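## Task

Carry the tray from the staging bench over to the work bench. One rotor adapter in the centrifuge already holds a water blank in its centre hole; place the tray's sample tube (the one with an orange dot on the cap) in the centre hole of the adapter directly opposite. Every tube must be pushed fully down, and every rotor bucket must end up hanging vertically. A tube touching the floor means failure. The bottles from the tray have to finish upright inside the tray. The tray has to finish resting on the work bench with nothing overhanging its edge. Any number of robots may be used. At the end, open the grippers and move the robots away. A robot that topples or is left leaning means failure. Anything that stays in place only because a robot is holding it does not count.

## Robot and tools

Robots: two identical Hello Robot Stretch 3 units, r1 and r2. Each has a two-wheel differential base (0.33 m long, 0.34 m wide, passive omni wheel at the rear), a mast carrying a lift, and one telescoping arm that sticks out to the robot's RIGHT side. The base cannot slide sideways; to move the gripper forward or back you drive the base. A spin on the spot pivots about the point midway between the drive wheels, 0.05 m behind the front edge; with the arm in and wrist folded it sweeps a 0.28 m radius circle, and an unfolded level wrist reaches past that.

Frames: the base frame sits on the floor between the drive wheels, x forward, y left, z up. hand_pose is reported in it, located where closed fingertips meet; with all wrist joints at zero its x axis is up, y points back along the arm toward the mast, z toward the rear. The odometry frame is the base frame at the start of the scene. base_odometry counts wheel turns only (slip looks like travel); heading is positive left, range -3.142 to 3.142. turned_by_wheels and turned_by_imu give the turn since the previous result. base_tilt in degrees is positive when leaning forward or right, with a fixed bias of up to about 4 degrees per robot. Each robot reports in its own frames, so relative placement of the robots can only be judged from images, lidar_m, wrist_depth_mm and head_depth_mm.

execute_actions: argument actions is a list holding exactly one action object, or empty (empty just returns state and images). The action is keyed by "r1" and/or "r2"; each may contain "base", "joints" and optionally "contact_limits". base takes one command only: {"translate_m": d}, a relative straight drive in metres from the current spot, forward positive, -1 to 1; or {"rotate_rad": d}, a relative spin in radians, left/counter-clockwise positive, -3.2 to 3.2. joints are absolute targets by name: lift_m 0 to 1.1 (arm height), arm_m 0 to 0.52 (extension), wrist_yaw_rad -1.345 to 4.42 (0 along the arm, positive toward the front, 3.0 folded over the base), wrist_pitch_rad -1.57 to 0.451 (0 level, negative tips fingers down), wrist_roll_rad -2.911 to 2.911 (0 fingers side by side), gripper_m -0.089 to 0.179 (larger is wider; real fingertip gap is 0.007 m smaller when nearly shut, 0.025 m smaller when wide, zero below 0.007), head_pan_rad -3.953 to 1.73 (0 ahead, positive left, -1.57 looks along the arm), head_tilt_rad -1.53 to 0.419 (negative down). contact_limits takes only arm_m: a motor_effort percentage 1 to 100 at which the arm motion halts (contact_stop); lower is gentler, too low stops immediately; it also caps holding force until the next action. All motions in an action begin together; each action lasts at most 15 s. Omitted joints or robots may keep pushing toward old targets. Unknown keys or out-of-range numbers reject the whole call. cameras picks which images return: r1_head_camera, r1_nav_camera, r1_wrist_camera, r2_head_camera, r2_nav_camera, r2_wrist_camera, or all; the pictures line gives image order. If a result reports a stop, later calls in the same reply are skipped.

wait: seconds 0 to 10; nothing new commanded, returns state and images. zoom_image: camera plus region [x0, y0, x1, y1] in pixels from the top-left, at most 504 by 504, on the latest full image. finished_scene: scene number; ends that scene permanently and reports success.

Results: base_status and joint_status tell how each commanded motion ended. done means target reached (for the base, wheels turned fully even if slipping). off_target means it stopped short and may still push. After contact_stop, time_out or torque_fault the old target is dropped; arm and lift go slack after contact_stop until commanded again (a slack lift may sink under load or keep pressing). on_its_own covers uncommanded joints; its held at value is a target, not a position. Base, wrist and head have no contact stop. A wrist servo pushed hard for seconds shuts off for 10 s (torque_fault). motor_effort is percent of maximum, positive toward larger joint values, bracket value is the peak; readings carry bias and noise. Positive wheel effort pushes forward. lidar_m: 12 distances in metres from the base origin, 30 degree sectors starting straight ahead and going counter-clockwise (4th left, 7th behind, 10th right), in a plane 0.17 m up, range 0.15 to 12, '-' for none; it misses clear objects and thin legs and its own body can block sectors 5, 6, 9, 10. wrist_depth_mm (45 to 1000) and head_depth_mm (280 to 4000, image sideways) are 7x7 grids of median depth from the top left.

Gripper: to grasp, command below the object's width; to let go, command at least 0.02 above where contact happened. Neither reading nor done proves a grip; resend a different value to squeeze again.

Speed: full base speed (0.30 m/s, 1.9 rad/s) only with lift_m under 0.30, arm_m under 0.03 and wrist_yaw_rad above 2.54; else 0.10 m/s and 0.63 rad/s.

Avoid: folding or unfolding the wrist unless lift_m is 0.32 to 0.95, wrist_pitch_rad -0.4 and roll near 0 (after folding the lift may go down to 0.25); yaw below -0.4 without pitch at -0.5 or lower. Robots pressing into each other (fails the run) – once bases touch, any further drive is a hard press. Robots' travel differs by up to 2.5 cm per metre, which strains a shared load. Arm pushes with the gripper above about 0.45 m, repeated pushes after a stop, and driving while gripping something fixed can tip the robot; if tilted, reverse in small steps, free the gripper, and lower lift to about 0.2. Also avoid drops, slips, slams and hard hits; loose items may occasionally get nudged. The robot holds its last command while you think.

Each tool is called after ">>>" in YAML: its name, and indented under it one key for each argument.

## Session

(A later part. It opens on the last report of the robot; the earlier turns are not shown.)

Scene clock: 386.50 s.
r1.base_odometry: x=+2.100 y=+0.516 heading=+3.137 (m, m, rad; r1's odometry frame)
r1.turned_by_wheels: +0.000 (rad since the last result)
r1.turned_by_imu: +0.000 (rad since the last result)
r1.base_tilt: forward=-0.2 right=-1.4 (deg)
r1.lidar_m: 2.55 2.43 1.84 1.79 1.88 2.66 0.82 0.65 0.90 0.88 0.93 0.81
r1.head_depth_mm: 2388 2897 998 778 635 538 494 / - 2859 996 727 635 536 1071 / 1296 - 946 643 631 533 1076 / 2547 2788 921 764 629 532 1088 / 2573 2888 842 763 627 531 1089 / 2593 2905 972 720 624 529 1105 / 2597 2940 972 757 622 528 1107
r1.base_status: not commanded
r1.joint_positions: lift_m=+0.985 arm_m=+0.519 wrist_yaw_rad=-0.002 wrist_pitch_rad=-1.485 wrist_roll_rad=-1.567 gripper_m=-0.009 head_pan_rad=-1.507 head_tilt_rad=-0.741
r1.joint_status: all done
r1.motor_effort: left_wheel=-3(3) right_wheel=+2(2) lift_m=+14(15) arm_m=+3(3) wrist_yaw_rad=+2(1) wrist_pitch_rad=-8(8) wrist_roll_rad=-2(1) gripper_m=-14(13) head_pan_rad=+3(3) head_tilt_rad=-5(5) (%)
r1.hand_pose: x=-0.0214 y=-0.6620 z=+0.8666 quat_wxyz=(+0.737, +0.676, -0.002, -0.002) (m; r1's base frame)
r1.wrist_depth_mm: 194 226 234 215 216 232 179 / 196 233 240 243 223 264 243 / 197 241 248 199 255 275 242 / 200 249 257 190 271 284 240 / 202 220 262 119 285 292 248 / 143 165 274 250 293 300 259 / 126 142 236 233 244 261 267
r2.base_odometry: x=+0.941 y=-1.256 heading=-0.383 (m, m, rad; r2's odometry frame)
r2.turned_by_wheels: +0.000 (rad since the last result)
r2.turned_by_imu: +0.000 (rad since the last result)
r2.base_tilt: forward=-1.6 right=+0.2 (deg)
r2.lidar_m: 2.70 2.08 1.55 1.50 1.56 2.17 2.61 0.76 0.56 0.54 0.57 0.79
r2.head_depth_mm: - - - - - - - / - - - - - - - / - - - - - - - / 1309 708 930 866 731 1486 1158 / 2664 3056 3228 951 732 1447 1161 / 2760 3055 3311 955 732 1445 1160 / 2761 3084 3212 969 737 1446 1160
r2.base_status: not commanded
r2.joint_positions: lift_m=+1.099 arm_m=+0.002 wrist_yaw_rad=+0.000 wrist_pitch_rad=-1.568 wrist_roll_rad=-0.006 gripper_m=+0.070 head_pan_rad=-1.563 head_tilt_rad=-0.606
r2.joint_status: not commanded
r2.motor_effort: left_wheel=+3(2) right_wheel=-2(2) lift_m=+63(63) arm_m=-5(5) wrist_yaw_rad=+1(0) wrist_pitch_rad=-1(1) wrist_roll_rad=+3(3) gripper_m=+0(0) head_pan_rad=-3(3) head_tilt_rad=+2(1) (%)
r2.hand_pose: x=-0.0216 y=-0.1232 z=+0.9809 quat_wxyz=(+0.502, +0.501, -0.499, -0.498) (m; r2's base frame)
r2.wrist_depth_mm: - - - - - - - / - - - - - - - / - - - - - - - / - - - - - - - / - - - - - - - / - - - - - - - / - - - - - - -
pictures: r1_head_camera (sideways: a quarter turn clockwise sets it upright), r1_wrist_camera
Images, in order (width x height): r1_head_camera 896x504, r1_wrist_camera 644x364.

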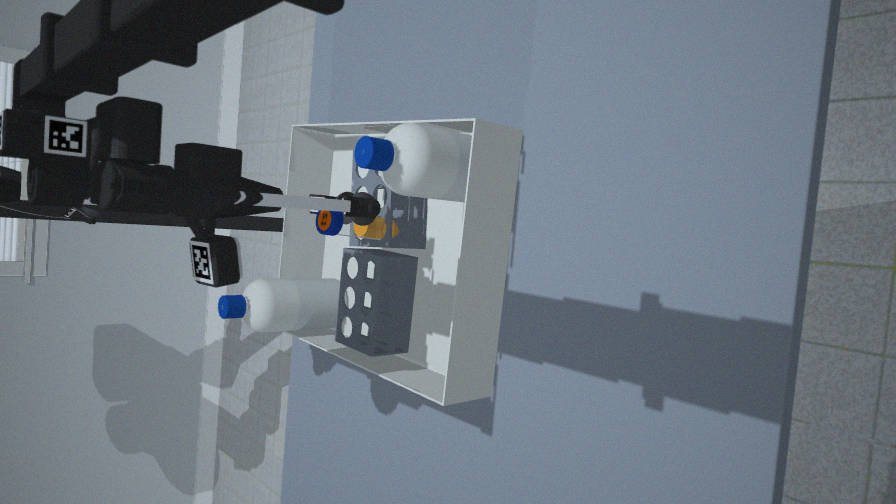

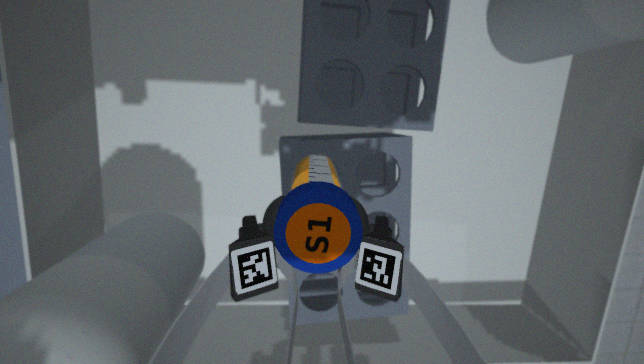

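Rack has dropped back off. Lift slowly.

>>> execute_actions:
  actions:
    - {"r1":{"joints":{"lift_m":1.03}}}
  cameras: ["r1_head_camera"]

>>> execute_actions:
  actions:
    - {"r1":{"joints":{"lift_m":1.1,"wrist_pitch_rad":-1.55}}}
  cameras: ["r1_head_camera","r1_wrist_camera"]

Scene clock: 391.30 s.
r1.base_odometry: x=+2.100 y=+0.516 heading=+3.137 (m, m, rad; r1's odometry frame)
r1.turned_by_wheels: +0.000 (rad since the last result)
r1.turned_by_imu: +0.001 (rad since the last result)
r1.base_tilt: forward=-0.2 right=-1.5 (deg)
r1.lidar_m: 2.55 2.44 1.83 1.79 1.88 2.66 0.82 0.65 0.90 0.88 0.93 0.81
r1.head_depth_mm: 2580 2812 1000 780 634 538 494 / 2543 2853 996 730 632 536 1076 / - 2917 927 642 632 534 1075 / 2514 2877 922 764 629 533 1092 / 2596 2865 839 760 627 531 1084 / 2595 2920 976 719 625 530 1102 / 2639 2972 969 758 621 529 1102
r1.base_status: not commanded
r1.joint_positions: lift_m=+1.030 arm_m=+0.519 wrist_yaw_rad=-0.002 wrist_pitch_rad=-1.491 wrist_roll_rad=-1.567 gripper_m=-0.009 head_pan_rad=-1.507 head_tilt_rad=-0.741
r1.joint_status: all done
r1.motor_effort: left_wheel=-3(3) right_wheel=+2(2) lift_m=+22(21) arm_m=+3(3) wrist_yaw_rad=+1(2) wrist_pitch_rad=-4(8) wrist_roll_rad=-1(2) gripper_m=-13(13) head_pan_rad=+2(2) head_tilt_rad=-4(5) (%)
r1.hand_pose: x=-0.0214 y=-0.6603 z=+0.9111 quat_wxyz=(+0.734, +0.679, -0.002, -0.002) (m; r1's base frame)
r1.wrist_depth_mm: 261 266 276 260 285 237 181 / 268 274 282 266 296 307 279 / 277 282 292 245 310 319 885 / 286 291 303 183 322 327 - / 296 218 291 119 334 338 - / 167 173 277 284 333 320 - / 147 169 338 349 362 374 -
r2.base_odometry: x=+0.941 y=-1.256 heading=-0.383 (m, m, rad; r2's odometry frame)
r2.turned_by_wheels: +0.000 (rad since the last result)
r2.turned_by_imu: +0.000 (rad since the last result)
r2.base_tilt: forward=-1.5 right=+0.3 (deg)
r2.lidar_m: 2.70 2.09 1.55 1.49 1.56 2.17 2.61 0.76 0.56 0.54 0.57 0.79
r2.head_depth_mm: - - - - - - - / - - - - - - - / - - - - - - - / 1165 724 944 870 730 1473 1151 / 1252 3038 3205 954 734 1432 1153 / 2749 3060 3255 957 736 1453 1156 / 2788 3083 3294 968 738 1456 1170
r2.base_status: not commanded
r2.joint_positions: lift_m=+1.099 arm_m=+0.002 wrist_yaw_rad=+0.000 wrist_pitch_rad=-1.568 wrist_roll_rad=-0.006 gripper_m=+0.070 head_pan_rad=-1.563 head_tilt_rad=-0.606
r2.joint_status: not commanded
r2.motor_effort: left_wheel=+3(3) right_wheel=-2(2) lift_m=+63(63) arm_m=-5(4) wrist_yaw_rad=+1(0) wrist_pitch_rad=-1(1) wrist_roll_rad=+3(3) gripper_m=+0(0) head_pan_rad=-3(3) head_tilt_rad=+3(2) (%)
r2.hand_pose: x=-0.0216 y=-0.1232 z=+0.9809 quat_wxyz=(+0.502, +0.501, -0.499, -0.498) (m; r2's base frame)
r2.wrist_depth_mm: - - - - - - - / - - - - - - - / - - - - - - - / - - - - - - - / - - - - - - - / - - - - - - - / - - - - - - -
pictures: r1_head_camera (sideways: a quarter turn clockwise sets it upright)
Images, in order (width x height): r1_head_camera 896x504.

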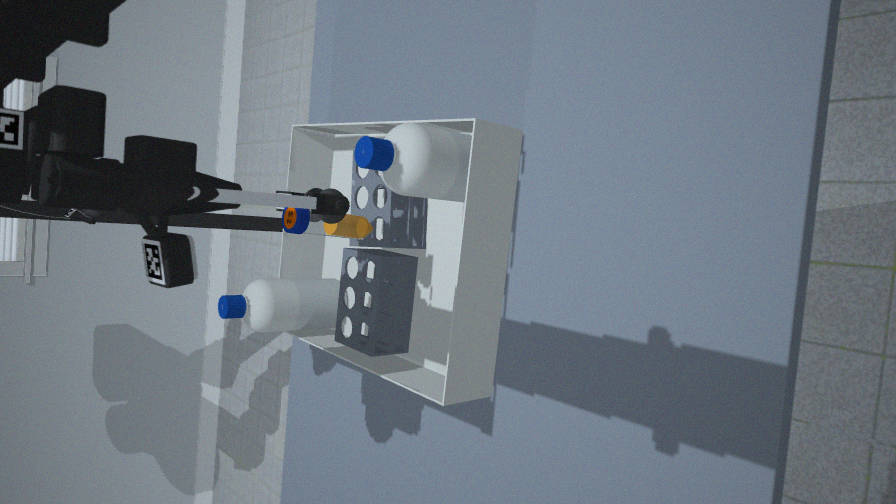

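Scene clock: 392.77 s.
r1.base_odometry: x=+2.100 y=+0.516 heading=+3.137 (m, m, rad; r1's odometry frame)
r1.turned_by_wheels: +0.000 (rad since the last result)
r1.turned_by_imu: +0.000 (rad since the last result)
r1.base_tilt: forward=-0.2 right=-1.3 (deg)
r1.lidar_m: 2.55 2.45 1.84 1.79 1.88 2.65 0.82 0.65 0.90 0.88 0.92 0.80
r1.head_depth_mm: 2475 2831 1001 775 637 537 493 / 2507 2817 994 729 633 536 1081 / - 2835 941 642 631 535 1077 / 2485 2887 917 764 630 533 1088 / 2578 2887 839 760 628 531 1085 / 2607 2914 976 718 625 529 1104 / 2624 2956 970 757 623 528 1103
r1.base_status: not commanded
r1.joint_positions: lift_m=+1.100 arm_m=+0.519 wrist_yaw_rad=-0.002 wrist_pitch_rad=-1.540 wrist_roll_rad=-1.567 gripper_m=-0.009 head_pan_rad=-1.507 head_tilt_rad=-0.741
r1.joint_status: all done
r1.motor_effort: left_wheel=-3(3) right_wheel=+2(2) lift_m=+22(22) arm_m=+3(3) wrist_yaw_rad=+2(1) wrist_pitch_rad=-5(5) wrist_roll_rad=-2(1) gripper_m=-13(13) head_pan_rad=+2(2) head_tilt_rad=-5(5) (%)
r1.hand_pose: x=-0.0213 y=-0.6477 z=+0.9816 quat_wxyz=(+0.718, +0.696, -0.002, -0.002) (m; r1's base frame)
r1.wrist_depth_mm: 338 337 344 346 327 256 226 / 349 348 357 353 363 341 - / 360 361 366 365 375 379 - / 372 373 378 183 391 387 - / 385 381 251 120 405 399 - / 395 254 415 416 409 429 - / 410 418 426 430 442 450 -
r2.base_odometry: x=+0.941 y=-1.256 heading=-0.383 (m, m, rad; r2's odometry frame)
r2.turned_by_wheels: +0.000 (rad since the last result)
r2.turned_by_imu: +0.000 (rad since the last result)
r2.base_tilt: forward=-1.5 right=+0.2 (deg)
r2.lidar_m: 2.69 2.09 1.55 1.50 1.56 2.16 2.61 0.76 0.56 0.54 0.57 0.79
r2.head_depth_mm: - - - - - - - / - - - - - - - / - - - - - - - / 639 734 948 876 732 1478 1157 / 2641 3001 3203 955 732 1444 1155 / 2766 3061 3267 967 733 1452 1161 / 2713 3037 3225 963 734 1451 1157
r2.base_status: not commanded
r2.joint_positions: lift_m=+1.099 arm_m=+0.002 wrist_yaw_rad=+0.000 wrist_pitch_rad=-1.568 wrist_roll_rad=-0.006 gripper_m=+0.070 head_pan_rad=-1.563 head_tilt_rad=-0.606
r2.joint_status: not commanded
r2.motor_effort: left_wheel=+3(3) right_wheel=-2(2) lift_m=+62(63) arm_m=-5(5) wrist_yaw_rad=+0(0) wrist_pitch_rad=-1(1) wrist_roll_rad=+3(3) gripper_m=+0(0) head_pan_rad=-3(3) head_tilt_rad=+3(2) (%)
r2.hand_pose: x=-0.0216 y=-0.1232 z=+0.9809 quat_wxyz=(+0.502, +0.501, -0.499, -0.498) (m; r2's base frame)
r2.wrist_depth_mm: - - - - - - - / - - - - - - - / - - - - - - - / - - - - - - - / - - - - - - - / - - - - - - - / - - - - - - -
pictures: r1_head_camera (sideways: a quarter turn clockwise sets it upright), r1_wrist_camera
Images, in order (width x height): r1_head_camera 896x504, r1_wrist_camera 644x364.

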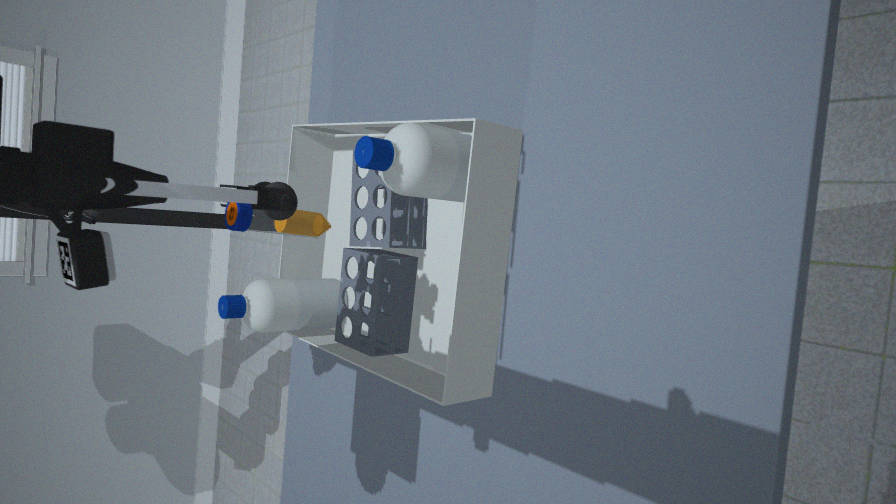

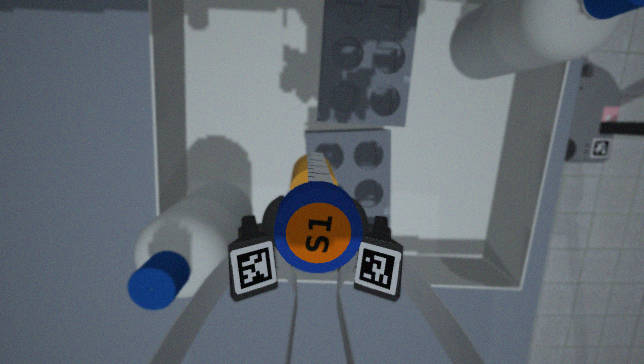

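>>> execute_actions:
  actions:
    - {"r1":{"joints":{"arm_m":0.1,"head_pan_rad":-2.4,"head_tilt_rad":-0.8}}}
  cameras: []

>>> execute_actions:
  actions:
    - {"r1":{"base":{"translate_m":-0.4}}}
  cameras: ["r1_head_camera","r1_nav_camera"]

Scene clock: 403.60 s.
r1.base_odometry: x=+2.100 y=+0.516 heading=+3.137 (m, m, rad; r1's odometry frame)
r1.turned_by_wheels: +0.000 (rad since the last result)
r1.turned_by_imu: +0.002 (rad since the last result)
r1.base_tilt: forward=-0.3 right=-1.4 (deg)
r1.lidar_m: 2.55 2.44 1.84 1.79 1.88 2.65 0.82 0.65 0.91 0.88 0.92 0.80
r1.head_depth_mm: 1903 1262 1043 1006 1399 1291 1129 / 1219 1219 1111 735 1130 1283 1123 / 1077 1168 915 731 655 1285 1137 / 3245 2857 909 727 607 1251 1136 / 3355 2961 907 727 605 551 1119 / 3079 2920 902 722 603 517 1094 / 2821 2914 895 719 600 515 468
r1.base_status: not commanded
r1.joint_positions: lift_m=+1.100 arm_m=+0.100 wrist_yaw_rad=+0.000 wrist_pitch_rad=-1.541 wrist_roll_rad=-1.568 gripper_m=-0.009 head_pan_rad=-2.393 head_tilt_rad=-0.790
r1.joint_status: all done
r1.motor_effort: left_wheel=-3(3) right_wheel=+2(2) lift_m=+22(22) arm_m=-3(3) wrist_yaw_rad=+1(1) wrist_pitch_rad=-4(5) wrist_roll_rad=-1(2) gripper_m=-13(13) head_pan_rad=-2(29) head_tilt_rad=-5(12) (%)
r1.hand_pose: x=-0.0214 y=-0.2288 z=+0.9816 quat_wxyz=(+0.717, +0.697, -0.001, -0.001) (m; r1's base frame)
r1.wrist_depth_mm: - - - 354 360 363 344 / - - - 364 366 374 358 / - - - 377 383 386 388 / - - - 172 392 396 346 / - - - 120 411 412 307 / - - - 425 428 430 439 / - - - 433 440 452 460
r2.base_odometry: x=+0.941 y=-1.256 heading=-0.383 (m, m, rad; r2's odometry frame)
r2.turned_by_wheels: +0.000 (rad since the last result)
r2.turned_by_imu: +0.000 (rad since the last result)
r2.base_tilt: forward=-1.5 right=+0.2 (deg)
r2.lidar_m: 2.70 2.08 1.54 1.50 1.56 2.17 2.61 0.76 0.56 0.54 0.57 0.79
r2.head_depth_mm: - - - - - - - / - - - - - - - / - - - - - - - / 1033 1492 1538 875 732 1476 1159 / 2752 3050 3250 953 735 1434 1156 / 2785 3080 3325 964 736 1441 1163 / 2763 3019 3217 969 734 1440 1157
r2.base_status: not commanded
r2.joint_positions: lift_m=+1.099 arm_m=+0.002 wrist_yaw_rad=+0.000 wrist_pitch_rad=-1.568 wrist_roll_rad=-0.006 gripper_m=+0.070 head_pan_rad=-1.563 head_tilt_rad=-0.606
r2.joint_status: not commanded
r2.motor_effort: left_wheel=+3(2) right_wheel=-2(2) lift_m=+63(63) arm_m=-5(5) wrist_yaw_rad=+1(1) wrist_pitch_rad=-1(1) wrist_roll_rad=+3(3) gripper_m=+0(0) head_pan_rad=-3(3) head_tilt_rad=+2(2) (%)
r2.hand_pose: x=-0.0216 y=-0.1232 z=+0.9809 quat_wxyz=(+0.502, +0.501, -0.499, -0.498) (m; r2's base frame)
r2.wrist_depth_mm: - - - - - - - / - - - - - - - / - - - - - - - / - - - - - - - / - - - - - - - / - - - - - - - / - - - - - - -
pictures: none
No camera images: the call's "cameras" was empty. Leave "cameras" out to get every camera's image.

Scene clock: 408.67 s.
r1.base_odometry: x=+2.500 y=+0.514 heading=+3.137 (m, m, rad; r1's odometry frame)
r1.turned_by_wheels: +0.000 (rad since the last result)
r1.turned_by_imu: +0.001 (rad since the last result)
r1.base_tilt: forward=-0.3 right=-1.4 (deg)
r1.lidar_m: 1.19 2.46 1.86 1.81 1.89 2.35 0.63 0.30 0.31 0.86 0.91 1.19
r1.head_depth_mm: 2169 2268 907 826 1352 1290 1128 / 2346 1141 924 744 860 1260 1122 / 1058 1132 898 841 862 1043 1138 / 947 1058 877 955 606 802 1117 / 855 963 945 1018 606 529 1113 / 792 924 2066 721 603 517 1060 / 2772 2926 2189 719 599 515 459
r1.base_status: done
r1.joint_positions: lift_m=+1.100 arm_m=+0.100 wrist_yaw_rad=+0.000 wrist_pitch_rad=-1.541 wrist_roll_rad=-1.568 gripper_m=-0.009 head_pan_rad=-2.393 head_tilt_rad=-0.790
r1.joint_status: not commanded
r1.motor_effort: left_wheel=-2(8) right_wheel=+3(4) lift_m=+22(22) arm_m=-3(3) wrist_yaw_rad=+0(0) wrist_pitch_rad=-4(4) wrist_roll_rad=-1(2) gripper_m=-13(14) head_pan_rad=-2(3) head_tilt_rad=-5(5) (%)
r1.hand_pose: x=-0.0214 y=-0.2288 z=+0.9816 quat_wxyz=(+0.717, +0.697, -0.001, -0.001) (m; r1's base frame)
r1.wrist_depth_mm: - - - 352 359 363 370 / - - - 364 366 374 382 / - - - 375 383 390 393 / - - - 183 395 400 406 / - - - 120 407 418 426 / - - - 420 427 430 438 / - - - 431 443 452 458
r2.base_odometry: x=+0.941 y=-1.256 heading=-0.383 (m, m, rad; r2's odometry frame)
r2.turned_by_wheels: +0.000 (rad since the last result)
r2.turned_by_imu: +0.000 (rad since the last result)
r2.base_tilt: forward=-1.5 right=+0.3 (deg)
r2.lidar_m: 2.70 2.08 1.55 1.50 1.56 2.17 2.61 0.76 0.56 0.55 0.57 0.79
r2.head_depth_mm: - - - - - - - / - - - - - - - / - - - - - - - / 2789 3044 3290 874 727 1470 1156 / 2721 3049 3213 952 733 1449 1161 / 2716 3058 1588 962 734 1447 1163 / 1187 1430 3295 964 736 1440 1157
r2.base_status: not commanded
r2.joint_positions: lift_m=+1.099 arm_m=+0.002 wrist_yaw_rad=+0.000 wrist_pitch_rad=-1.568 wrist_roll_rad=-0.006 gripper_m=+0.070 head_pan_rad=-1.563 head_tilt_rad=-0.606
r2.joint_status: not commanded
r2.motor_effort: left_wheel=+2(2) right_wheel=-2(2) lift_m=+63(63) arm_m=-5(4) wrist_yaw_rad=+0(0) wrist_pitch_rad=-1(1) wrist_roll_rad=+3(3) gripper_m=+0(0) head_pan_rad=-3(3) head_tilt_rad=+3(2) (%)
r2.hand_pose: x=-0.0216 y=-0.1232 z=+0.9809 quat_wxyz=(+0.502, +0.501, -0.499, -0.498) (m; r2's base frame)
r2.wrist_depth_mm: - - - - - - - / - - - - - - - / - - - - - - - / - - - - - - - / - - - - - - - / - - - - - - - / - - - - - - -
pictures: r1_head_camera (sideways: a quarter turn clockwise sets it upright), r1_nav_camera (sideways: a quarter turn counterclockwise sets it upright)
Images, in order (width x height): r1_head_camera 896x504, r1_nav_camera 672x504.

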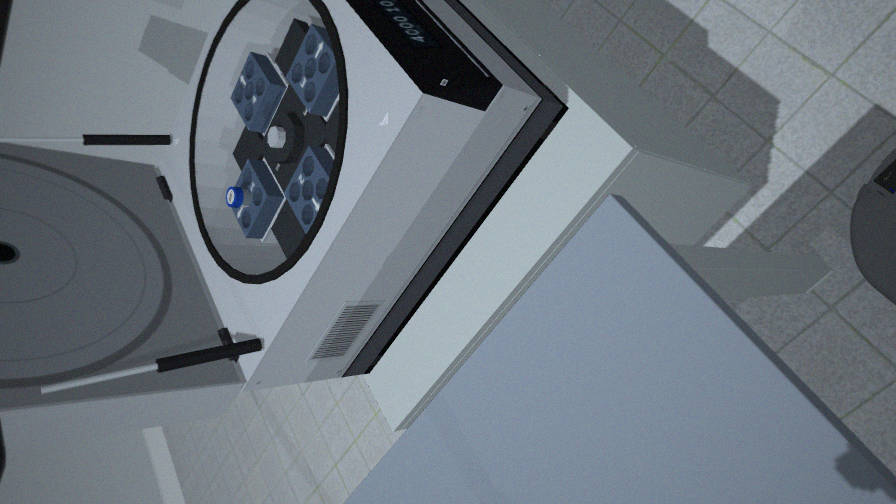

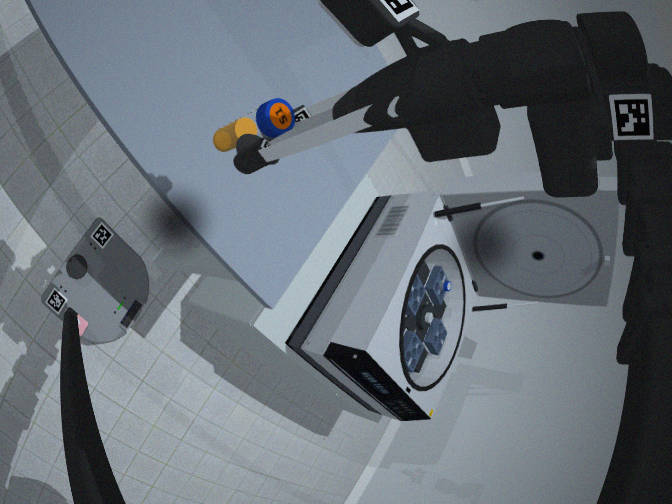

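>>> execute_actions:
  actions:
    - {"r1":{"base":{"rotate_rad":-0.5}}}
  cameras: []

>>> execute_actions:
  actions:
    - {"r1":{"base":{"translate_m":-0.42}}}
  cameras: ["r1_nav_camera"]

>>> execute_actions:
  actions:
    - {"r1":{"base":{"rotate_rad":0.5},"joints":{"head_pan_rad":-2.0,"head_tilt_rad":-0.85}}}
  cameras: ["r1_nav_camera","r1_head_camera"]

Scene clock: 428.30 s.
r1.base_odometry: x=+2.500 y=+0.514 heading=+2.637 (m, m, rad; r1's odometry frame)
r1.turned_by_wheels: -0.500 (rad since the last result)
r1.turned_by_imu: -0.500 (rad since the last result)
r1.base_tilt: forward=-0.2 right=-1.4 (deg)
r1.lidar_m: 1.19 1.19 2.41 1.84 1.82 1.91 2.35 0.59 0.30 0.32 0.86 0.92
r1.head_depth_mm: 1920 2147 2285 1802 1506 1287 1128 / 1955 2226 2259 1797 1495 1284 1125 / 2011 2288 2178 1753 1499 1280 1140 / 2068 2249 951 1028 1362 1277 1137 / 2136 1127 828 787 867 1090 1117 / 2198 1113 918 801 859 670 1055 / 2269 1113 879 849 863 515 476
r1.base_status: done
r1.joint_positions: lift_m=+1.100 arm_m=+0.100 wrist_yaw_rad=+0.000 wrist_pitch_rad=-1.541 wrist_roll_rad=-1.568 gripper_m=-0.009 head_pan_rad=-2.393 head_tilt_rad=-0.790
r1.joint_status: not commanded
r1.motor_effort: left_wheel=+6(11) right_wheel=-3(7) lift_m=+23(23) arm_m=-3(3) wrist_yaw_rad=+0(0) wrist_pitch_rad=-5(4) wrist_roll_rad=-1(1) gripper_m=-13(12) head_pan_rad=-3(3) head_tilt_rad=-5(5) (%)
r1.hand_pose: x=-0.0214 y=-0.2288 z=+0.9816 quat_wxyz=(+0.717, +0.697, -0.001, -0.001) (m; r1's base frame)
r1.wrist_depth_mm: - - 356 350 357 364 366 / - - - 364 370 374 384 / - - - 376 384 388 397 / - - - 171 393 402 643 / - - - 120 409 660 632 / - - - - 672 629 532 / - - - - 707 518 453
r2.base_odometry: x=+0.941 y=-1.256 heading=-0.383 (m, m, rad; r2's odometry frame)
r2.turned_by_wheels: +0.000 (rad since the last result)
r2.turned_by_imu: +0.000 (rad since the last result)
r2.base_tilt: forward=-1.5 right=+0.3 (deg)
r2.lidar_m: 2.70 2.09 1.54 1.50 1.56 2.16 2.61 0.76 0.56 0.54 0.57 0.79
r2.head_depth_mm: - - - - - - - / - - - - - - - / - - - - - - - / 2785 3016 3233 877 732 1491 1154 / 2765 3031 3257 956 734 1443 1151 / 2714 3018 1598 959 735 1443 1164 / 2776 2972 3299 964 734 1445 1161
r2.base_status: not commanded
r2.joint_positions: lift_m=+1.099 arm_m=+0.002 wrist_yaw_rad=+0.000 wrist_pitch_rad=-1.568 wrist_roll_rad=-0.006 gripper_m=+0.070 head_pan_rad=-1.563 head_tilt_rad=-0.606
r2.joint_status: not commanded
r2.motor_effort: left_wheel=+2(2) right_wheel=-2(2) lift_m=+63(63) arm_m=-5(4) wrist_yaw_rad=+0(1) wrist_pitch_rad=-1(1) wrist_roll_rad=+3(3) gripper_m=+0(0) head_pan_rad=-3(3) head_tilt_rad=+2(1) (%)
r2.hand_pose: x=-0.0216 y=-0.1232 z=+0.9809 quat_wxyz=(+0.502, +0.501, -0.499, -0.498) (m; r2's base frame)
r2.wrist_depth_mm: - - - - - - - / - - - - - - - / - - - - - - - / - - - - - - - / - - - - - - - / - - - - - - - / - - - - - - -
pictures: none
No camera images: the call's "cameras" was empty. Leave "cameras" out to get every camera's image.

Scene clock: 433.57 s.
r1.base_odometry: x=+2.868 y=+0.311 heading=+2.638 (m, m, rad; r1's odometry frame)
r1.turned_by_wheels: +0.000 (rad since the last result)
r1.turned_by_imu: +0.001 (rad since the last result)
r1.base_tilt: forward=-0.2 right=-1.4 (deg)
r1.lidar_m: 1.59 3.30 2.17 1.66 1.64 1.72 1.96 1.92 0.49 0.38 0.37 0.42
r1.head_depth_mm: 1586 1793 2062 1803 1501 1280 1124 / 1632 1841 2106 1802 1495 1286 1126 / 1677 1917 2131 1783 1494 1274 1138 / 1714 1977 2191 1780 1497 1274 1138 / 1791 2061 2224 1689 1419 1265 1118 / 1836 2130 2205 938 1003 1170 1109 / 1913 2206 819 762 801 847 952
r1.base_status: done
r1.joint_positions: lift_m=+1.100 arm_m=+0.100 wrist_yaw_rad=+0.000 wrist_pitch_rad=-1.541 wrist_roll_rad=-1.568 gripper_m=-0.009 head_pan_rad=-2.393 head_tilt_rad=-0.790
r1.joint_status: not commanded
r1.motor_effort: left_wheel=+6(9) right_wheel=-3(7) lift_m=+22(23) arm_m=-3(3) wrist_yaw_rad=+0(0) wrist_pitch_rad=-4(4) wrist_roll_rad=-1(1) gripper_m=-13(13) head_pan_rad=-3(2) head_tilt_rad=-6(6) (%)
r1.hand_pose: x=-0.0214 y=-0.2288 z=+0.9816 quat_wxyz=(+0.717, +0.697, -0.001, -0.001) (m; r1's base frame)
r1.wrist_depth_mm: - - - - - 575 512 / - - - - 581 471 337 / - - - - 603 374 346 / - - - 171 728 413 358 / - - - 120 896 465 375 / - - - - - 545 391 / - - - - - 661 418
r2.base_odometry: x=+0.941 y=-1.256 heading=-0.383 (m, m, rad; r2's odometry frame)
r2.turned_by_wheels: +0.000 (rad since the last result)
r2.turned_by_imu: +0.000 (rad since the last result)
r2.base_tilt: forward=-1.6 right=+0.3 (deg)
r2.lidar_m: 2.69 2.09 1.55 1.49 1.56 2.17 2.61 0.76 0.56 0.54 0.57 0.79
r2.head_depth_mm: - - - - - - - / - - - - - - - / - - - - - - - / 2718 3023 3232 874 735 1465 1159 / 2799 3073 3285 957 731 1452 1147 / 2731 3075 3266 963 736 1444 1162 / 2751 3053 3272 969 734 1450 1159
r2.base_status: not commanded
r2.joint_positions: lift_m=+1.099 arm_m=+0.002 wrist_yaw_rad=+0.000 wrist_pitch_rad=-1.568 wrist_roll_rad=-0.006 gripper_m=+0.070 head_pan_rad=-1.563 head_tilt_rad=-0.606
r2.joint_status: not commanded
r2.motor_effort: left_wheel=+3(2) right_wheel=-2(2) lift_m=+63(63) arm_m=-5(5) wrist_yaw_rad=+0(1) wrist_pitch_rad=-1(1) wrist_roll_rad=+3(3) gripper_m=+0(0) head_pan_rad=-3(3) head_tilt_rad=+1(2) (%)
r2.hand_pose: x=-0.0216 y=-0.1232 z=+0.9809 quat_wxyz=(+0.502, +0.501, -0.499, -0.498) (m; r2's base frame)
r2.wrist_depth_mm: - - - - - - - / - - - - - - - / - - - - - - - / - - - - - - - / - - - - - - - / - - - - - - - / - - - - - - -
pictures: r1_nav_camera (sideways: a quarter turn counterclockwise sets it upright)
Images, in order (width x height): r1_nav_camera 672x504.

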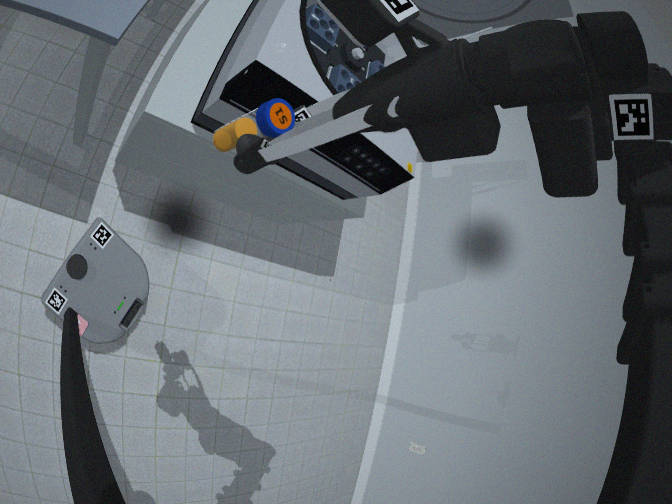

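Scene clock: 435.30 s.
r1.base_odometry: x=+2.868 y=+0.311 heading=+3.137 (m, m, rad; r1's odometry frame)
r1.turned_by_wheels: +0.500 (rad since the last result)
r1.turned_by_imu: +0.501 (rad since the last result)
r1.base_tilt: forward=-0.2 right=-1.3 (deg)
r1.lidar_m: 4.80 2.21 1.67 1.62 1.70 1.97 1.92 0.51 0.38 0.37 0.42 1.55
r1.head_depth_mm: 2482 2555 813 781 1066 1269 1112 / 992 1027 881 733 932 1237 1116 / 944 1034 874 691 845 1209 1149 / 945 1002 849 668 789 1102 1124 / - 961 767 797 821 985 1102 / - 910 - 971 582 1249 1097 / - - - 1590 770 1015 1095
r1.base_status: done
r1.joint_positions: lift_m=+1.100 arm_m=+0.100 wrist_yaw_rad=+0.000 wrist_pitch_rad=-1.541 wrist_roll_rad=-1.568 gripper_m=-0.009 head_pan_rad=-2.007 head_tilt_rad=-0.840
r1.joint_status: all done
r1.motor_effort: left_wheel=-4(8) right_wheel=+3(7) lift_m=+22(23) arm_m=-3(3) wrist_yaw_rad=+0(0) wrist_pitch_rad=-4(4) wrist_roll_rad=-1(0) gripper_m=-12(13) head_pan_rad=+2(22) head_tilt_rad=-6(10) (%)
r1.hand_pose: x=-0.0214 y=-0.2288 z=+0.9816 quat_wxyz=(+0.717, +0.697, -0.001, -0.001) (m; r1's base frame)
r1.wrist_depth_mm: - - - - - 364 369 / - - - - 864 374 379 / - - - - - - - / - - - 172 633 630 653 / - - - 119 568 576 593 / - - - - 455 393 396 / - - - - 554 396 401
r2.base_odometry: x=+0.941 y=-1.256 heading=-0.383 (m, m, rad; r2's odometry frame)
r2.turned_by_wheels: +0.000 (rad since the last result)
r2.turned_by_imu: +0.000 (rad since the last result)
r2.base_tilt: forward=-1.5 right=+0.2 (deg)
r2.lidar_m: 2.70 2.09 1.54 1.50 1.56 2.17 2.61 0.76 0.56 0.55 0.57 0.79
r2.head_depth_mm: - - - - - - - / - - - - - - - / - - - - - - - / 2763 3064 3303 876 729 1483 1157 / 2726 3025 3270 950 733 1454 1153 / 2729 3000 3232 971 736 1433 1164 / 2765 3033 3295 963 737 1441 1162
r2.base_status: not commanded
r2.joint_positions: lift_m=+1.099 arm_m=+0.002 wrist_yaw_rad=+0.000 wrist_pitch_rad=-1.568 wrist_roll_rad=-0.006 gripper_m=+0.070 head_pan_rad=-1.563 head_tilt_rad=-0.606
r2.joint_status: not commanded
r2.motor_effort: left_wheel=+3(3) right_wheel=-2(2) lift_m=+63(63) arm_m=-5(4) wrist_yaw_rad=+0(0) wrist_pitch_rad=-1(1) wrist_roll_rad=+3(3) gripper_m=+0(0) head_pan_rad=-4(3) head_tilt_rad=+2(2) (%)
r2.hand_pose: x=-0.0216 y=-0.1232 z=+0.9809 quat_wxyz=(+0.502, +0.501, -0.499, -0.498) (m; r2's base frame)
r2.wrist_depth_mm: - - - - - - - / - - - - - - - / - - - - - - - / - - - - - - - / - - - - - - - / - - - - - - - / - - - - - - -
pictures: r1_head_camera (sideways: a quarter turn clockwise sets it upright), r1_nav_camera (sideways: a quarter turn counterclockwise sets it upright)
Images, in order (width x height): r1_head_camera 896x504, r1_nav_camera 672x504.

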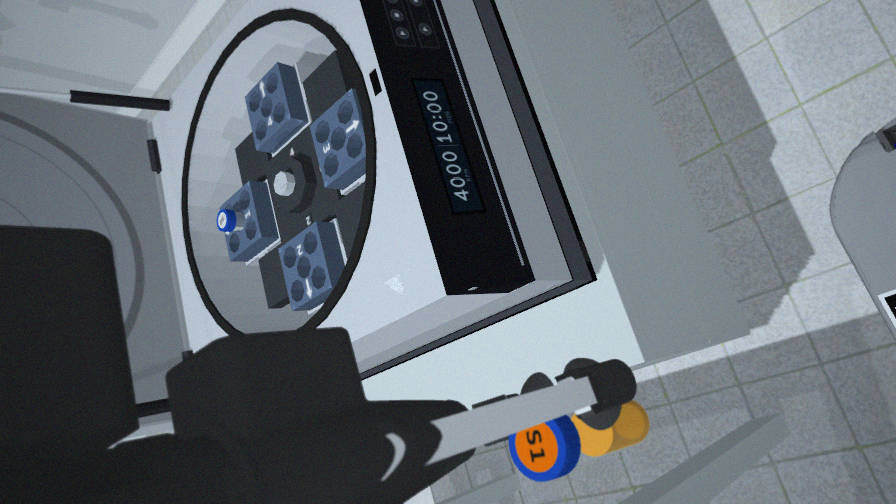

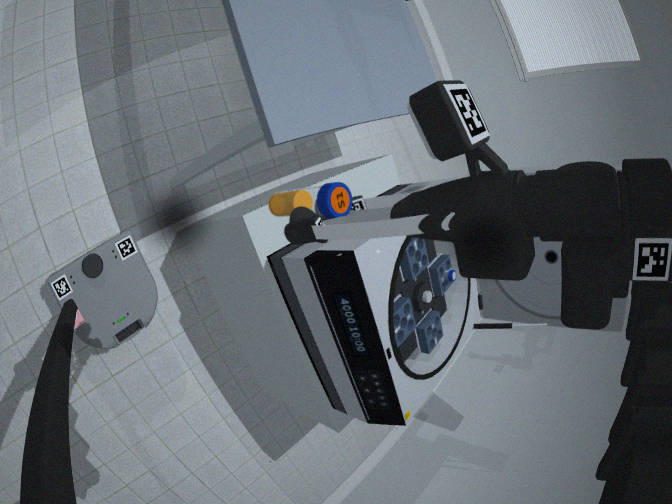

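>>> execute_actions:
  actions:
    - {"r1":{"base":{"translate_m":-0.45},"joints":{"head_pan_rad":-1.57}}}
  cameras: []

>>> execute_actions:
  actions:
    - {"r1":{"joints":{"arm_m":0.42}}}
  cameras: ["r1_head_camera","r1_wrist_camera"]

Scene clock: 454.57 s.
r1.base_odometry: x=+3.318 y=+0.310 heading=+3.137 (m, m, rad; r1's odometry frame)
r1.turned_by_wheels: +0.000 (rad since the last result)
r1.turned_by_imu: +0.002 (rad since the last result)
r1.base_tilt: forward=-0.3 right=-1.4 (deg)
r1.lidar_m: 2.02 2.24 1.68 1.64 1.72 1.51 1.47 0.48 0.36 0.35 0.37 0.52
r1.head_depth_mm: - 2774 2063 659 782 888 1116 / - - - 637 661 895 1109 / - - - 621 664 906 1115 / 810 926 795 627 360 914 1109 / 810 926 - 626 672 928 1101 / 813 917 - 628 680 933 1095 / 2632 2520 759 626 683 943 1094
r1.base_status: done
r1.joint_positions: lift_m=+1.100 arm_m=+0.100 wrist_yaw_rad=+0.000 wrist_pitch_rad=-1.541 wrist_roll_rad=-1.568 gripper_m=-0.009 head_pan_rad=-1.577 head_tilt_rad=-0.840
r1.joint_status: all done
r1.motor_effort: left_wheel=-3(9) right_wheel=+3(4) lift_m=+22(22) arm_m=-3(3) wrist_yaw_rad=+0(0) wrist_pitch_rad=-4(4) wrist_roll_rad=-1(1) gripper_m=-13(14) head_pan_rad=+2(23) head_tilt_rad=-6(5) (%)
r1.hand_pose: x=-0.0214 y=-0.2288 z=+0.9816 quat_wxyz=(+0.717, +0.697, -0.001, -0.001) (m; r1's base frame)
r1.wrist_depth_mm: - - - - 467 323 386 / - - - - 460 333 398 / - - - - 456 348 397 / - - - 171 459 358 426 / - - - 120 434 369 435 / - - - - 429 383 443 / - - - - - 395 403
r2.base_odometry: x=+0.941 y=-1.256 heading=-0.383 (m, m, rad; r2's odometry frame)
r2.turned_by_wheels: +0.000 (rad since the last result)
r2.turned_by_imu: +0.000 (rad since the last result)
r2.base_tilt: forward=-1.5 right=+0.2 (deg)
r2.lidar_m: 2.70 2.09 1.55 1.50 1.56 2.16 2.61 0.76 0.56 0.54 0.57 0.78
r2.head_depth_mm: - - - - - - - / - - - - - - - / - - - - - - - / 2773 3088 3209 871 732 1488 1156 / 2736 3064 3265 952 729 1444 1158 / 2777 3053 3236 963 735 1448 1161 / 2809 3061 3257 968 736 1441 1166
r2.base_status: not commanded
r2.joint_positions: lift_m=+1.099 arm_m=+0.002 wrist_yaw_rad=+0.000 wrist_pitch_rad=-1.568 wrist_roll_rad=-0.006 gripper_m=+0.070 head_pan_rad=-1.563 head_tilt_rad=-0.606
r2.joint_status: not commanded
r2.motor_effort: left_wheel=+2(3) right_wheel=-2(2) lift_m=+63(62) arm_m=-5(5) wrist_yaw_rad=+0(0) wrist_pitch_rad=-1(1) wrist_roll_rad=+3(3) gripper_m=+0(0) head_pan_rad=-3(3) head_tilt_rad=+2(2) (%)
r2.hand_pose: x=-0.0216 y=-0.1232 z=+0.9809 quat_wxyz=(+0.502, +0.501, -0.499, -0.498) (m; r2's base frame)
r2.wrist_depth_mm: - - - - - - - / - - - - - - - / - - - - - - - / - - - - - - - / - - - - - - - / - - - - - - - / - - - - - - -
pictures: none
No camera images: the call's "cameras" was empty. Leave "cameras" out to get every camera's image.

Scene clock: 458.13 s.
r1.base_odometry: x=+3.318 y=+0.310 heading=+3.137 (m, m, rad; r1's odometry frame)
r1.turned_by_wheels: +0.000 (rad since the last result)
r1.turned_by_imu: +0.001 (rad since the last result)
r1.base_tilt: forward=-0.2 right=-1.3 (deg)
r1.lidar_m: 2.03 2.24 1.68 1.64 1.72 1.51 1.47 0.48 0.36 0.35 0.37 0.52
r1.head_depth_mm: 2662 2735 2103 658 782 886 1116 / 804 894 825 639 662 895 1112 / 825 922 832 635 665 904 1116 / 823 920 818 628 670 913 1118 / 845 925 862 625 673 923 1099 / 812 909 847 627 678 933 1097 / 2607 2521 786 623 684 945 1096
r1.base_status: not commanded
r1.joint_positions: lift_m=+1.100 arm_m=+0.420 wrist_yaw_rad=+0.000 wrist_pitch_rad=-1.541 wrist_roll_rad=-1.568 gripper_m=-0.009 head_pan_rad=-1.577 head_tilt_rad=-0.840
r1.joint_status: all done
r1.motor_effort: left_wheel=-3(3) right_wheel=+3(3) lift_m=+23(22) arm_m=+3(7) wrist_yaw_rad=+0(1) wrist_pitch_rad=-4(4) wrist_roll_rad=-1(1) gripper_m=-14(13) head_pan_rad=+3(2) head_tilt_rad=-5(6) (%)
r1.hand_pose: x=-0.0214 y=-0.5481 z=+0.9816 quat_wxyz=(+0.717, +0.697, -0.001, -0.001) (m; r1's base frame)
r1.wrist_depth_mm: - - 306 371 358 383 346 / - - 315 381 387 391 375 / - - 348 391 384 380 372 / - - 339 183 413 411 384 / - - 346 119 408 436 374 / - - 366 387 437 411 386 / - - 374 379 389 392 399
r2.base_odometry: x=+0.941 y=-1.256 heading=-0.383 (m, m, rad; r2's odometry frame)
r2.turned_by_wheels: +0.000 (rad since the last result)
r2.turned_by_imu: +0.000 (rad since the last result)
r2.base_tilt: forward=-1.5 right=+0.3 (deg)
r2.lidar_m: 2.70 2.09 1.54 1.49 1.56 2.16 2.60 0.76 0.56 0.55 0.57 0.79
r2.head_depth_mm: - - - - - - - / - - - - - - - / - - - - - - - / 2756 3019 3264 876 733 1486 1161 / 2739 3055 3248 953 733 1434 1157 / 2753 3029 3220 959 733 1441 1160 / 2765 3030 3288 969 736 1450 1162
r2.base_status: not commanded
r2.joint_positions: lift_m=+1.099 arm_m=+0.002 wrist_yaw_rad=+0.000 wrist_pitch_rad=-1.568 wrist_roll_rad=-0.006 gripper_m=+0.070 head_pan_rad=-1.563 head_tilt_rad=-0.606
r2.joint_status: not commanded
r2.motor_effort: left_wheel=+3(3) right_wheel=-2(2) lift_m=+62(63) arm_m=-5(5) wrist_yaw_rad=+0(1) wrist_pitch_rad=-1(1) wrist_roll_rad=+3(3) gripper_m=+0(0) head_pan_rad=-4(3) head_tilt_rad=+2(1) (%)
r2.hand_pose: x=-0.0216 y=-0.1232 z=+0.9809 quat_wxyz=(+0.502, +0.501, -0.499, -0.498) (m; r2's base frame)
r2.wrist_depth_mm: - - - - - - - / - - - - - - - / - - - - - - - / - - - - - - - / - - - - - - - / - - - - - - - / - - - - - - -
pictures: r1_head_camera (sideways: a quarter turn clockwise sets it upright), r1_wrist_camera
Images, in order (width x height): r1_head_camera 896x504, r1_wrist_camera 644x364.

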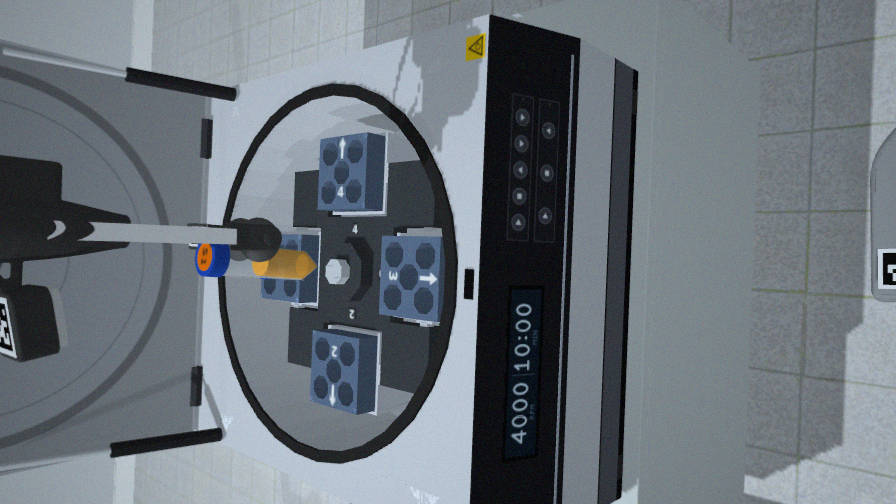

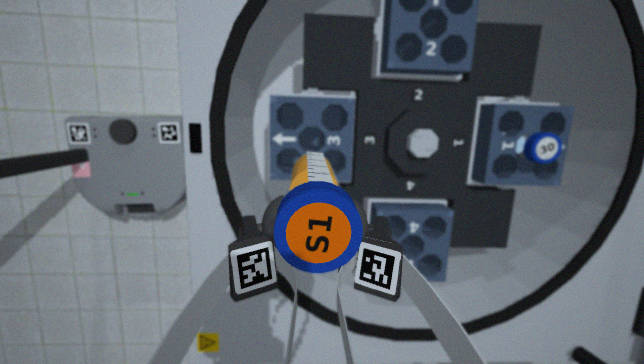

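>>> execute_actions:
  actions:
    - {"r1":{"base":{"translate_m":0.017},"joints":{"arm_m":0.411,"lift_m":1.04}}}
  cameras: ["r1_head_camera","r1_wrist_camera"]

Scene clock: 466.63 s.
r1.base_odometry: x=+3.301 y=+0.310 heading=+3.137 (m, m, rad; r1's odometry frame)
r1.turned_by_wheels: +0.000 (rad since the last result)
r1.turned_by_imu: +0.001 (rad since the last result)
r1.base_tilt: forward=-0.2 right=-1.3 (deg)
r1.lidar_m: 2.01 2.23 1.69 1.64 1.72 1.53 1.49 0.48 0.36 0.35 0.37 0.52
r1.head_depth_mm: 2659 2616 2057 640 687 892 1112 / 813 899 836 638 663 896 1113 / 806 922 833 635 668 904 1123 / 793 925 795 628 671 916 1114 / 796 927 846 626 674 923 1097 / 813 906 835 627 680 938 1102 / 2708 2616 785 623 685 943 1097
r1.base_status: done
r1.joint_positions: lift_m=+1.040 arm_m=+0.411 wrist_yaw_rad=+0.000 wrist_pitch_rad=-1.542 wrist_roll_rad=-1.568 gripper_m=-0.009 head_pan_rad=-1.577 head_tilt_rad=-0.840
r1.joint_status: all done
r1.motor_effort: left_wheel=-2(5) right_wheel=+3(7) lift_m=+14(21) arm_m=-3(3) wrist_yaw_rad=+0(0) wrist_pitch_rad=-4(4) wrist_roll_rad=-2(1) gripper_m=-14(14) head_pan_rad=+2(2) head_tilt_rad=-4(7) (%)
r1.hand_pose: x=-0.0214 y=-0.5398 z=+0.9221 quat_wxyz=(+0.717, +0.697, -0.001, -0.001) (m; r1's base frame)
r1.wrist_depth_mm: 979 991 248 317 316 313 327 / - - 260 328 326 333 345 / - - 305 329 335 341 344 / - - 312 182 344 340 333 / - - 283 120 355 369 379 / - - 295 390 366 379 349 / - - 305 327 374 365 331
r2.base_odometry: x=+0.941 y=-1.256 heading=-0.383 (m, m, rad; r2's odometry frame)
r2.turned_by_wheels: +0.000 (rad since the last result)
r2.turned_by_imu: +0.000 (rad since the last result)
r2.base_tilt: forward=-1.5 right=+0.3 (deg)
r2.lidar_m: 2.69 2.09 1.55 1.50 1.56 2.16 2.61 0.76 0.56 0.54 0.57 0.79
r2.head_depth_mm: - - - - - - - / - - - - - - - / - - - - - - - / 2743 3031 3265 872 730 1479 1154 / 2758 3015 3201 955 731 1435 1156 / 2755 3051 3248 962 735 1440 1161 / 2769 3033 3263 964 735 1455 1167
r2.base_status: not commanded
r2.joint_positions: lift_m=+1.099 arm_m=+0.002 wrist_yaw_rad=+0.000 wrist_pitch_rad=-1.568 wrist_roll_rad=-0.006 gripper_m=+0.070 head_pan_rad=-1.563 head_tilt_rad=-0.606
r2.joint_status: not commanded
r2.motor_effort: left_wheel=+3(2) right_wheel=-2(2) lift_m=+63(63) arm_m=-5(5) wrist_yaw_rad=-2(1) wrist_pitch_rad=-1(1) wrist_roll_rad=+3(3) gripper_m=+1(1) head_pan_rad=-3(3) head_tilt_rad=+2(2) (%)
r2.hand_pose: x=-0.0216 y=-0.1232 z=+0.9809 quat_wxyz=(+0.502, +0.501, -0.499, -0.498) (m; r2's base frame)
r2.wrist_depth_mm: - - - - - - - / - - - - - - - / - - - - - - - / - - - - - - - / - - - - - - - / - - - - - - - / - - - - - - -
pictures: r1_head_camera (sideways: a quarter turn clockwise sets it upright), r1_wrist_camera
Images, in order (width x height): r1_head_camera 896x504, r1_wrist_camera 644x364.

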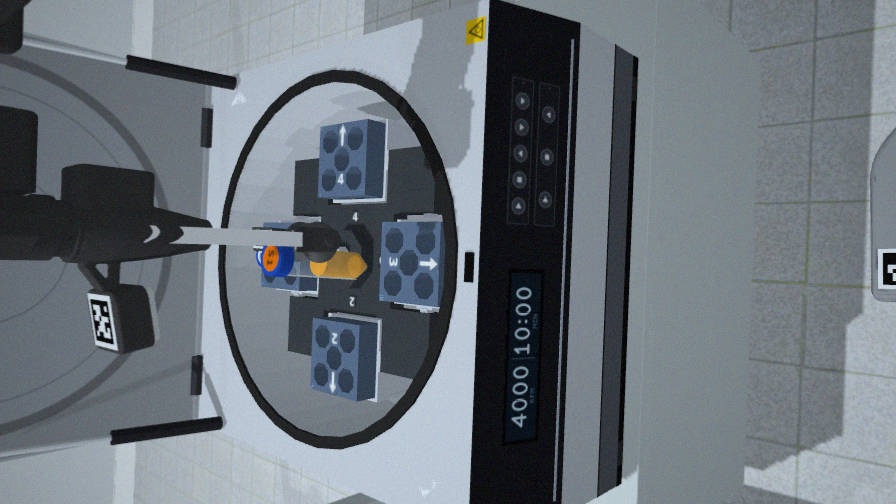

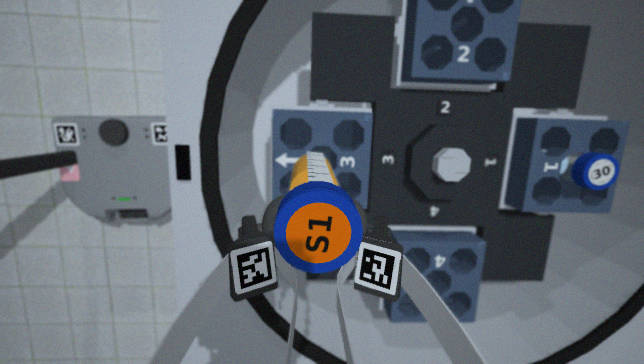

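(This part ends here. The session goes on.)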